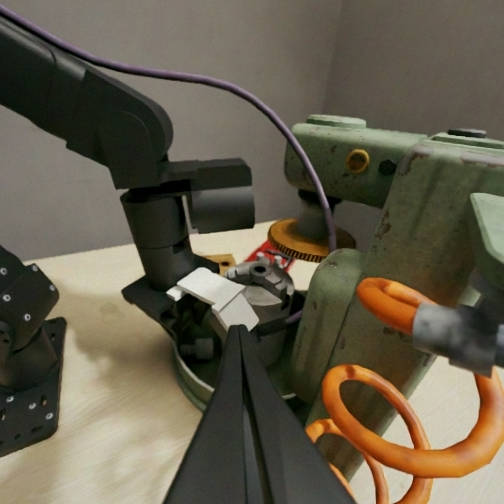

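Call:
execute_actions(actions=[{"rows":[[-0.325,1.22,0.78,-0.98,0,0.77,-0.25,1.2,0.87,0.23,0.83,0.105,0,-1],[-0.325,1.22,0.78,-0.98,0,0.74,-0.25,1.2,0.87,0.23,0.83,0.105,0,-1],[-0.325,1.22,0.78,-0.98,0,0.71,-0.25,1.2,0.87,0.23,0.83,0.105,0,-1],[-0.325,1.22,0.78,-0.98,0,0.68,-0.25,1.2,0.87,0.23,0.83,0.105,0,-1],[-0.325,1.22,0.78,-0.98,0,0.65,-0.25,1.2,0.87,0.23,0.83,0.105,0,-1],[-0.325,1.22,0.78,-0.98,0,0.62,-0.25,1.2,0.87,0.23,0.83,0.105,0,-1],[-0.325,1.22,0.78,-0.98,0,0.59,-0.25,1.2,0.87,0.23,0.83,0.105,0,-1],[-0.325,1.22,0.78,-0.98,0,0.56,-0.25,1.2,0.87,0.23,0.83,0.105,0,-1]],"steps":15}], pictures=false)

Call:
execute_actions(actions=[{"steps":10}])

Scene clock: 2500.50 s of 4200.00 s.
left_arm: end_effector_position=(+0.1833, +0.1863, +0.0746) grip_measured=-0.248 end_effector_quat_wxyz=(+0.077, +0.448, +0.891, +0.012) | right_arm: end_effector_position=(+0.1503, -0.0048, +0.2601) grip_measured=-0.985 end_effector_quat_wxyz=(+0.641, -0.345, +0.551, +0.409)
Joint positions: left_arm=[-0.33   1.227  0.799 -0.986 -0.005  0.588  0.035] | right_arm=[ 1.208  0.893  0.233  0.817  0.109 -0.008  0.001]
Joint velocities: left_arm=[ 0.012 -0.017 -0.007 -0.022 -0.051 -0.212 -0.   ] | right_arm=[-0.002 -0.017 -0.002 -0.081  0.022 -0.007  0.001]
Steps of this call (steps 1 to 15: the robot went on to your last target; steps 16 to 90: nothing new was sent; then 7.07 s passed at rest; steps 91 to 105: all 15 steps of this action). Readings (joint positions):
91: left_arm=[-0.330 1.227 0.799 -0.986 -0.005 0.792] | right_arm=[1.208 0.893 0.233 0.817 0.109 -0.008]
92: left_arm=[-0.330 1.227 0.799 -0.986 -0.005 0.784] | right_arm=[1.208 0.893 0.233 0.817 0.109 -0.008]
94: left_arm=[-0.330 1.227 0.799 -0.986 -0.005 0.756] | right_arm=[1.208 0.893 0.233 0.817 0.109 -0.008]
98: left_arm=[-0.330 1.227 0.799 -0.986 -0.005 0.669] | right_arm=[1.208 0.893 0.233 0.817 0.109 -0.008]
105: the state above

Scene clock: 2500.83 s of 4200.00 s.
left_arm: end_effector_position=(+0.1833, +0.1863, +0.0746) grip_measured=-0.248 end_effector_quat_wxyz=(+0.078, +0.440, +0.895, +0.011) | right_arm: end_effector_position=(+0.1503, -0.0048, +0.2601) grip_measured=-0.985 end_effector_quat_wxyz=(+0.641, -0.345, +0.551, +0.409)
Joint positions: left_arm=[-0.33   1.227  0.799 -0.986 -0.005  0.569  0.035] | right_arm=[ 1.208  0.893  0.233  0.817  0.109 -0.008  0.001]
Joint velocities: left_arm=[-0.007 -0.007 -0.017 -0.051  0.007  0.022  0.001] | right_arm=[-0.022  0.022  0.022  0.007  0.007 -0.022 -0.   ]
Steps of this call (steps 1 to 10: the robot went on to your last target). Readings (joint positions):
1: left_arm=[-0.330 1.227 0.799 -0.986 -0.005 0.584] | right_arm=[1.208 0.893 0.233 0.817 0.109 -0.008]
2: left_arm=[-0.330 1.227 0.799 -0.986 -0.005 0.580] | right_arm=[1.208 0.893 0.233 0.817 0.109 -0.008]
4: left_arm=[-0.330 1.227 0.799 -0.986 -0.005 0.575] | right_arm=[1.208 0.893 0.233 0.817 0.109 -0.008]
8: left_arm=[-0.330 1.227 0.799 -0.986 -0.005 0.571] | right_arm=[1.208 0.893 0.233 0.817 0.109 -0.008]
10: the state above

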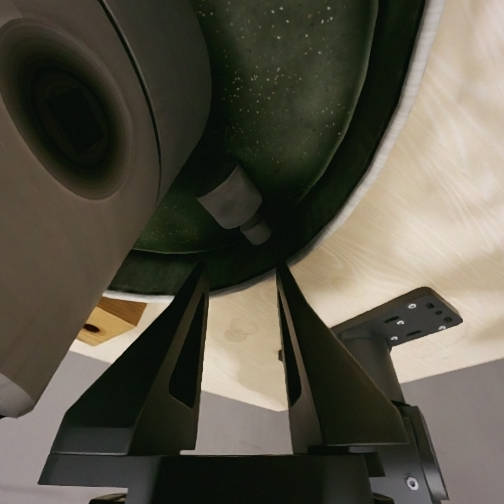

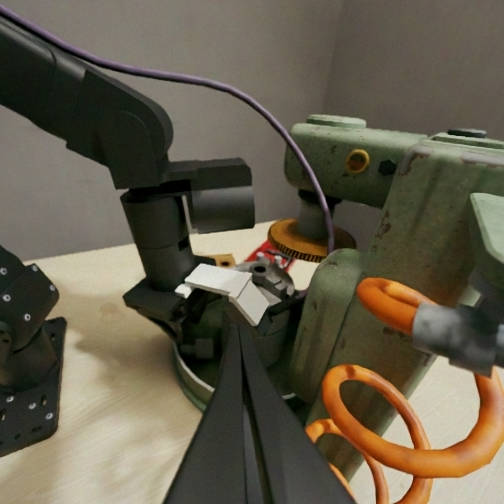

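Call:
execute_actions(actions=[{"rows":[[-0.335,1.22,0.772,-0.97,0,0.56,-0.25,1.2,0.87,0.23,0.83,0.105,0,-1],[-0.34,1.22,0.764,-0.96,0,0.56,-0.25,1.2,0.87,0.23,0.83,0.105,0,-1],[-0.345,1.22,0.756,-0.95,0,0.56,-0.25,1.2,0.87,0.23,0.83,0.105,0,-1],[-0.35,1.22,0.748,-0.94,0,0.56,-0.25,1.2,0.87,0.23,0.83,0.105,0,-1],[-0.35,1.22,0.74,-0.93,0,0.56,-0.25,1.2,0.87,0.23,0.83,0.105,0,-1],[-0.35,1.22,0.732,-0.92,0,0.56,-0.25,1.2,0.87,0.23,0.83,0.105,0,-1],[-0.35,1.22,0.724,-0.91,0,0.56,-0.25,1.2,0.87,0.23,0.83,0.105,0,-1],[-0.35,1.22,0.716,-0.905,0,0.56,-0.25,1.2,0.87,0.23,0.83,0.105,0,-1],[-0.35,1.22,0.708,-0.9,0,0.56,-0.25,1.2,0.87,0.23,0.83,0.105,0,-1],[-0.35,1.22,0.70,-0.895,0,0.56,-0.25,1.2,0.87,0.23,0.83,0.105,0,-1]],"steps":15}], pictures=false)

Call:
execute_actions(actions=[{"steps":12}])

Scene clock: 2509.33 s of 4200.00 s.
left_arm: end_effector_position=(+0.1906, +0.1812, +0.0611) grip_measured=-0.248 end_effector_quat_wxyz=(+0.102, +0.442, +0.891, +0.014) | right_arm: end_effector_position=(+0.1503, -0.0048, +0.2601) grip_measured=-0.985 end_effector_quat_wxyz=(+0.641, -0.345, +0.551, +0.409)
Joint positions: left_arm=[-0.342  1.227  0.735 -0.872 -0.007  0.566  0.035] | right_arm=[ 1.208  0.893  0.233  0.817  0.109 -0.008  0.001]
Joint velocities: left_arm=[-0.012 -0.002 -0.022  0.022  0.007 -0.007  0.001] | right_arm=[-0.002 -0.002 -0.007  0.037 -0.051  0.051 -0.001]
Steps of this call (steps 1 to 30: the robot went on to your last target; steps 31 to 90: nothing new was sent; then 5.00 s passed at rest; steps 91 to 105: all 15 steps of this action). Readings (joint positions):
91: left_arm=[-0.330 1.227 0.799 -0.985 -0.005 0.567] | right_arm=[1.208 0.893 0.233 0.817 0.109 -0.008]
92: left_arm=[-0.330 1.227 0.797 -0.982 -0.005 0.567] | right_arm=[1.208 0.893 0.233 0.817 0.109 -0.008]
94: left_arm=[-0.335 1.227 0.787 -0.968 -0.005 0.567] | right_arm=[1.208 0.893 0.233 0.817 0.109 -0.008]
98: left_arm=[-0.342 1.227 0.761 -0.922 -0.007 0.566] | right_arm=[1.208 0.893 0.233 0.817 0.109 -0.008]
105: the state above

Scene clock: 2509.73 s of 4200.00 s.
left_arm: end_effector_position=(+0.1908, +0.1811, +0.0608) grip_measured=-0.248 end_effector_quat_wxyz=(+0.103, +0.442, +0.891, +0.014) | right_arm: end_effector_position=(+0.1503, -0.0048, +0.2601) grip_measured=-0.985 end_effector_quat_wxyz=(+0.641, -0.345, +0.551, +0.409)
Joint positions: left_arm=[-0.342  1.227  0.733 -0.869 -0.007  0.566  0.035] | right_arm=[ 1.208  0.893  0.233  0.817  0.109 -0.008  0.001]
Joint velocities: left_arm=[ 0.002 -0.007 -0.012 -0.037  0.066 -0.037  0.001] | right_arm=[-0.012 -0.002  0.002 -0.022 -0.022  0.066 -0.   ]
Steps of this call (steps 1 to 12: the robot went on to your last target). Readings (joint positions):
1: left_arm=[-0.342 1.227 0.734 -0.871 -0.007 0.566] | right_arm=[1.208 0.893 0.233 0.817 0.109 -0.008]
2: left_arm=[-0.342 1.227 0.733 -0.871 -0.007 0.566] | right_arm=[1.208 0.893 0.233 0.817 0.109 -0.008]
4: left_arm=[-0.342 1.227 0.733 -0.870 -0.007 0.566] | right_arm=[1.208 0.893 0.233 0.817 0.109 -0.008]
8: left_arm=[-0.342 1.227 0.733 -0.869 -0.007 0.566] | right_arm=[1.208 0.893 0.233 0.817 0.109 -0.008]
12: the state above

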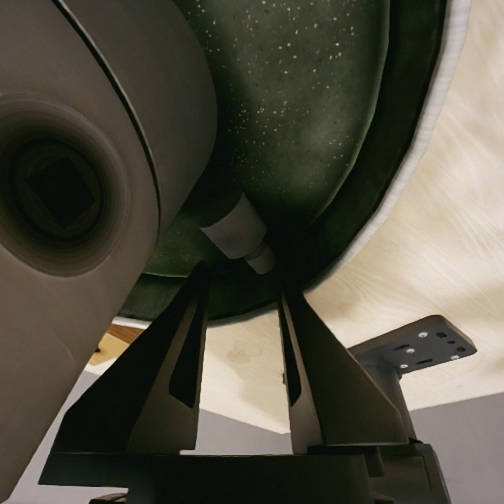

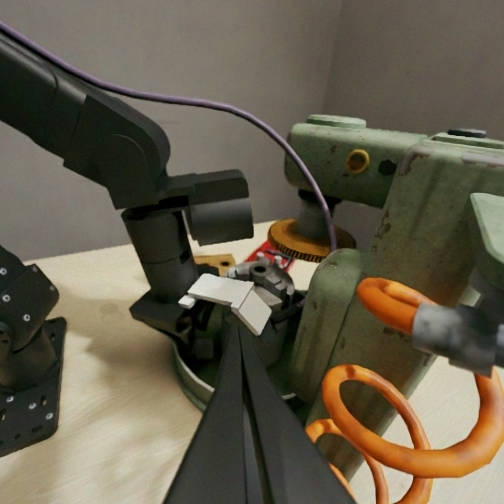

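Call:
execute_actions(actions=[{"rows":[[-0.335,1.22,0.70,-0.87,0,0.56,-0.2,1.2,0.87,0.23,0.83,0.105,0,-1],[-0.33,1.22,0.70,-0.86,0,0.56,-0.17,1.2,0.87,0.23,0.83,0.105,0,-1],[-0.325,1.22,0.70,-0.85,0,0.56,-0.14,1.2,0.87,0.23,0.83,0.105,0,-1],[-0.32,1.22,0.70,-0.84,0,0.56,-0.12,1.2,0.87,0.23,0.83,0.105,0,-1],[-0.315,1.22,0.70,-0.835,0,0.56,-0.1,1.2,0.87,0.23,0.83,0.105,0,-1]],"steps":15}], pictures=false)

Call:
execute_actions(actions=[{"steps":10}])

Scene clock: 2519.27 s of 4200.00 s.
left_arm: end_effector_position=(+0.1958, +0.1841, +0.0593) grip_measured=-0.102 end_effector_quat_wxyz=(+0.112, +0.433, +0.894, +0.016) | right_arm: end_effector_position=(+0.1503, -0.0048, +0.2601) grip_measured=-0.985 end_effector_quat_wxyz=(+0.641, -0.345, +0.551, +0.409)
Joint positions: left_arm=[-0.322  1.227  0.723 -0.842 -0.007  0.566  0.042] | right_arm=[ 1.208  0.893  0.233  0.817  0.109 -0.008  0.001]
Joint velocities: left_arm=[ 0.002 -0.007 -0.022 -0.081  0.11   0.037  0.001] | right_arm=[ 0.032 -0.017  0.007 -0.022 -0.037 -0.022  0.001]
Steps of this call (steps 1 to 15: the robot went on to your last target; steps 16 to 90: nothing new was sent; then 6.03 s passed at rest; steps 91 to 105: all 15 steps of this action). Readings (joint positions):
91: left_arm=[-0.341 1.227 0.733 -0.866 -0.008 0.566] | right_arm=[1.208 0.893 0.233 0.817 0.109 -0.008]
92: left_arm=[-0.340 1.227 0.733 -0.863 -0.008 0.566] | right_arm=[1.208 0.893 0.233 0.817 0.109 -0.008]
94: left_arm=[-0.335 1.227 0.733 -0.858 -0.008 0.566] | right_arm=[1.208 0.893 0.233 0.817 0.109 -0.008]
98: left_arm=[-0.324 1.227 0.729 -0.850 -0.007 0.566] | right_arm=[1.208 0.893 0.233 0.817 0.109 -0.008]
105: the state above

Scene clock: 2519.60 s of 4200.00 s.
left_arm: end_effector_position=(+0.1958, +0.1841, +0.0592) grip_measured=-0.102 end_effector_quat_wxyz=(+0.112, +0.433, +0.894, +0.016) | right_arm: end_effector_position=(+0.1503, -0.0048, +0.2601) grip_measured=-0.985 end_effector_quat_wxyz=(+0.641, -0.345, +0.551, +0.409)
Joint positions: left_arm=[-0.322  1.227  0.723 -0.841 -0.007  0.566  0.042] | right_arm=[ 1.208  0.893  0.233  0.817  0.109 -0.008  0.001]
Joint velocities: left_arm=[ 0.017  0.002 -0.012 -0.007 -0.037 -0.022  0.   ] | right_arm=[ 0.002 -0.022  0.007  0.022 -0.007 -0.066  0.   ]
Steps of this call (steps 1 to 10: the robot went on to your last target). Readings (joint positions):
1: left_arm=[-0.322 1.227 0.723 -0.842 -0.007 0.566] | right_arm=[1.208 0.893 0.233 0.817 0.109 -0.008]
2: left_arm=[-0.322 1.227 0.723 -0.842 -0.007 0.566] | right_arm=[1.208 0.893 0.233 0.817 0.109 -0.008]
4: left_arm=[-0.322 1.227 0.723 -0.841 -0.007 0.566] | right_arm=[1.208 0.893 0.233 0.817 0.109 -0.008]
8: left_arm=[-0.322 1.227 0.723 -0.841 -0.007 0.566] | right_arm=[1.208 0.893 0.233 0.817 0.109 -0.008]
10: the state above

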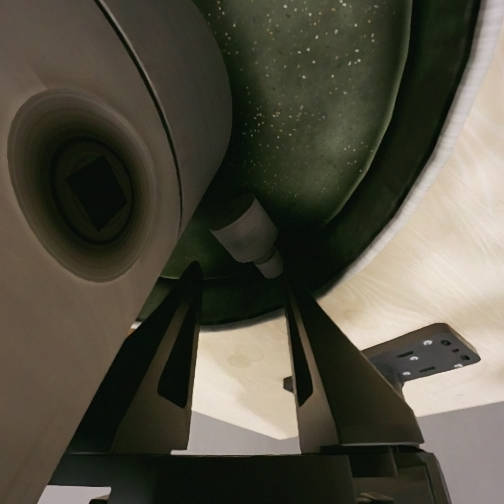

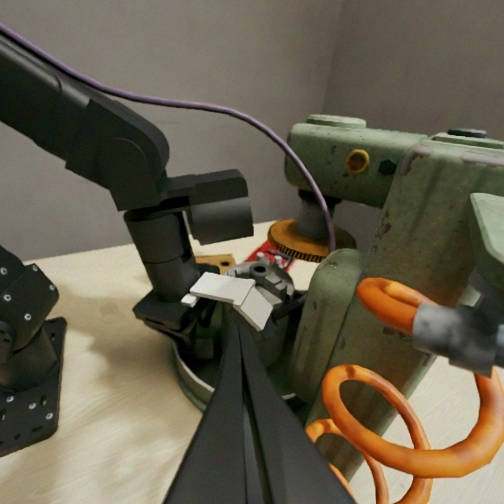

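Call:
execute_actions(actions=[{"rows":[[-0.315,1.24,0.70,-0.825,0,0.56,-0.1,1.2,0.87,0.23,0.83,0.105,0,-1],[-0.315,1.244,0.696,-0.815,0,0.56,-0.1,1.2,0.87,0.23,0.83,0.105,0,-1],[-0.315,1.248,0.692,-0.805,0,0.56,-0.1,1.2,0.87,0.23,0.83,0.105,0,-1],[-0.315,1.252,0.688,-0.797,0,0.56,-0.1,1.2,0.87,0.23,0.83,0.105,0,-1],[-0.315,1.256,0.684,-0.789,0,0.56,-0.1,1.2,0.87,0.23,0.83,0.105,0,-1],[-0.315,1.26,0.68,-0.781,0,0.56,-0.1,1.2,0.87,0.23,0.83,0.105,0,-1],[-0.315,1.264,0.676,-0.773,0,0.56,-0.1,1.2,0.87,0.23,0.83,0.105,0,-1],[-0.315,1.268,0.672,-0.765,0,0.56,-0.1,1.2,0.87,0.23,0.83,0.105,0,-1],[-0.315,1.272,0.666,-0.76,0,0.56,-0.1,1.2,0.87,0.23,0.83,0.105,0,-1],[-0.315,1.276,0.66,-0.757,0,0.56,-0.1,1.2,0.87,0.23,0.83,0.105,0,-1]],"steps":15}], pictures=false)

Call:
execute_actions(actions=[{"steps":12}])

Scene clock: 2534.77 s of 4200.00 s.
left_arm: end_effector_position=(+0.1972, +0.1839, +0.0554) grip_measured=-0.102 end_effector_quat_wxyz=(+0.115, +0.427, +0.897, +0.017) | right_arm: end_effector_position=(+0.1503, -0.0048, +0.2601) grip_measured=-0.985 end_effector_quat_wxyz=(+0.641, -0.345, +0.551, +0.409)
Joint positions: left_arm=[-0.322  1.23   0.707 -0.815 -0.008  0.554  0.042] | right_arm=[ 1.208  0.893  0.233  0.817  0.109 -0.008  0.001]
Joint velocities: left_arm=[-0.012 -0.017  0.002 -0.037 -0.037 -0.007  0.001] | right_arm=[-0.002 -0.022  0.012 -0.037 -0.022  0.051  0.001]
Steps of this call (steps 1 to 15: the robot went on to your last target; steps 16 to 90: nothing new was sent; then 11.67 s passed at rest; steps 91 to 105: all 15 steps of this action). Readings (joint positions):
91: left_arm=[-0.322 1.227 0.723 -0.840 -0.007 0.566] | right_arm=[1.208 0.893 0.233 0.817 0.109 -0.008]
92: left_arm=[-0.322 1.227 0.723 -0.839 -0.007 0.566] | right_arm=[1.208 0.893 0.233 0.817 0.109 -0.008]
94: left_arm=[-0.322 1.227 0.718 -0.833 -0.007 0.566] | right_arm=[1.208 0.893 0.233 0.817 0.109 -0.008]
98: left_arm=[-0.322 1.230 0.712 -0.822 -0.008 0.561] | right_arm=[1.208 0.893 0.233 0.817 0.109 -0.008]
105: the state above

Scene clock: 2535.17 s of 4200.00 s.
left_arm: end_effector_position=(+0.1972, +0.1839, +0.0553) grip_measured=-0.102 end_effector_quat_wxyz=(+0.116, +0.427, +0.897, +0.017) | right_arm: end_effector_position=(+0.1503, -0.0048, +0.2601) grip_measured=-0.985 end_effector_quat_wxyz=(+0.641, -0.345, +0.551, +0.409)
Joint positions: left_arm=[-0.322  1.23   0.707 -0.814 -0.008  0.553  0.042] | right_arm=[ 1.208  0.893  0.233  0.817  0.109 -0.008  0.001]
Joint velocities: left_arm=[-0.027 -0.007  0.007 -0.022  0.007  0.037 -0.001] | right_arm=[ 0.002 -0.002 -0.032  0.007 -0.007 -0.066  0.   ]
Steps of this call (steps 1 to 12: the robot went on to your last target). Readings (joint positions):
1: left_arm=[-0.322 1.230 0.707 -0.814 -0.008 0.554] | right_arm=[1.208 0.893 0.233 0.817 0.109 -0.008]
2: left_arm=[-0.322 1.230 0.707 -0.814 -0.008 0.553] | right_arm=[1.208 0.893 0.233 0.817 0.109 -0.008]
4: left_arm=[-0.322 1.230 0.707 -0.814 -0.008 0.553] | right_arm=[1.208 0.893 0.233 0.817 0.109 -0.008]
8: left_arm=[-0.322 1.230 0.707 -0.814 -0.008 0.553] | right_arm=[1.208 0.893 0.233 0.817 0.109 -0.008]
12: the state above

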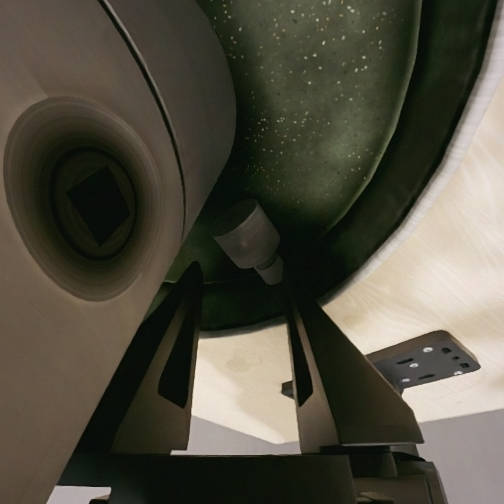

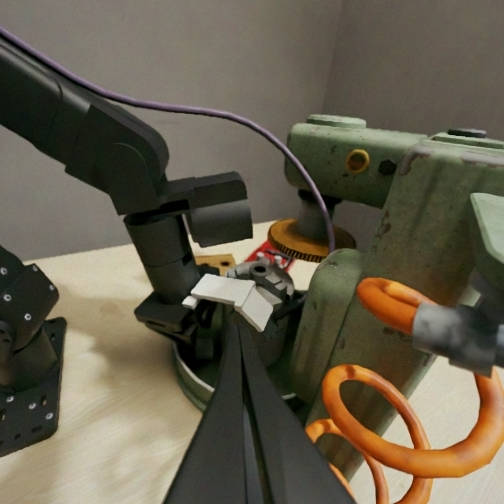

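Call:
execute_actions(actions=[{"rows":[[-0.315,1.26,0.67,-0.78,0,0.52,-0.1,1.2,0.87,0.23,0.83,0.105,0,-1],[-0.315,1.26,0.67,-0.78,0,0.49,-0.1,1.2,0.87,0.23,0.83,0.105,0,-1],[-0.315,1.26,0.67,-0.78,0,0.46,-0.1,1.2,0.87,0.23,0.83,0.105,0,-1],[-0.315,1.26,0.67,-0.78,0,0.43,-0.1,1.2,0.87,0.23,0.83,0.105,0,-1],[-0.315,1.26,0.67,-0.78,0,0.4,-0.1,1.2,0.87,0.23,0.83,0.105,0,-1]],"steps":15}], pictures=false)

Call:
execute_actions(actions=[{"steps":12}])

Scene clock: 2541.17 s of 4200.00 s.
left_arm: end_effector_position=(+0.1991, +0.1831, +0.0529) grip_measured=-0.102 end_effector_quat_wxyz=(+0.118, +0.395, +0.911, +0.013) | right_arm: end_effector_position=(+0.1503, -0.0048, +0.2601) grip_measured=-0.985 end_effector_quat_wxyz=(+0.641, -0.345, +0.551, +0.409)
Joint positions: left_arm=[-0.322  1.237  0.701 -0.796 -0.008  0.484  0.042] | right_arm=[ 1.208  0.893  0.233  0.817  0.109 -0.008  0.001]
Joint velocities: left_arm=[-0.002  0.012 -0.022 -0.007  0.007 -0.037 -0.001] | right_arm=[-0.002 -0.017 -0.012 -0.007  0.022 -0.051  0.   ]
Steps of this call (steps 1 to 15: the robot went on to your last target; steps 16 to 90: nothing new was sent; then 2.50 s passed at rest; steps 91 to 105: all 15 steps of this action). Readings (joint positions):
91: left_arm=[-0.322 1.230 0.707 -0.814 -0.009 0.547] | right_arm=[1.208 0.893 0.233 0.817 0.109 -0.008]
92: left_arm=[-0.322 1.230 0.707 -0.812 -0.009 0.537] | right_arm=[1.208 0.893 0.233 0.817 0.109 -0.008]
94: left_arm=[-0.322 1.233 0.703 -0.803 -0.009 0.507] | right_arm=[1.208 0.893 0.233 0.817 0.109 -0.008]
98: left_arm=[-0.322 1.237 0.701 -0.796 -0.008 0.484] | right_arm=[1.208 0.893 0.233 0.817 0.109 -0.008]
105: the state above

Scene clock: 2541.57 s of 4200.00 s.
left_arm: end_effector_position=(+0.1991, +0.1831, +0.0529) grip_measured=-0.102 end_effector_quat_wxyz=(+0.118, +0.395, +0.911, +0.013) | right_arm: end_effector_position=(+0.1503, -0.0048, +0.2601) grip_measured=-0.985 end_effector_quat_wxyz=(+0.641, -0.345, +0.551, +0.409)
Joint positions: left_arm=[-0.322  1.237  0.701 -0.796 -0.008  0.484  0.042] | right_arm=[ 1.208  0.893  0.233  0.817  0.109 -0.008  0.001]
Joint velocities: left_arm=[-0.002  0.007 -0.022  0.022 -0.066  0.007  0.001] | right_arm=[ 0.002 -0.022 -0.002 -0.037 -0.007 -0.081 -0.001]
Steps of this call (steps 1 to 12: the robot went on to your last target). Readings (joint positions):
1: left_arm=[-0.322 1.237 0.701 -0.796 -0.008 0.484] | right_arm=[1.208 0.893 0.233 0.817 0.109 -0.008]
2: left_arm=[-0.322 1.237 0.701 -0.796 -0.008 0.484] | right_arm=[1.208 0.893 0.233 0.817 0.109 -0.008]
4: left_arm=[-0.322 1.237 0.701 -0.796 -0.008 0.484] | right_arm=[1.208 0.893 0.233 0.817 0.109 -0.008]
8: left_arm=[-0.322 1.237 0.701 -0.796 -0.008 0.484] | right_arm=[1.208 0.893 0.233 0.817 0.109 -0.008]
12: the state above

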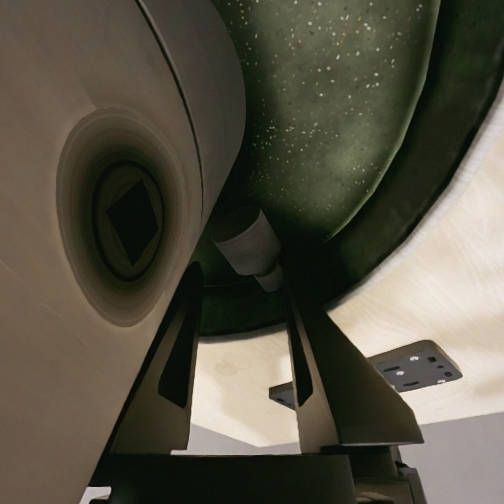

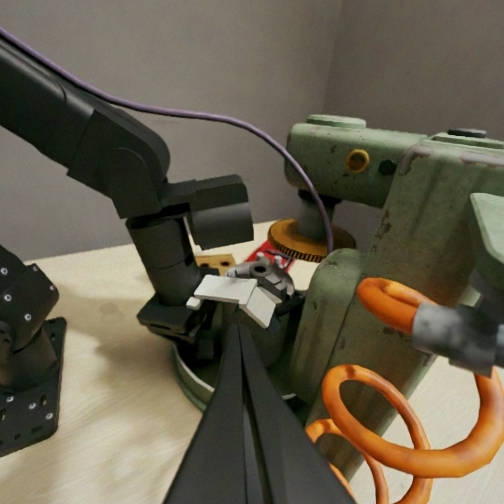

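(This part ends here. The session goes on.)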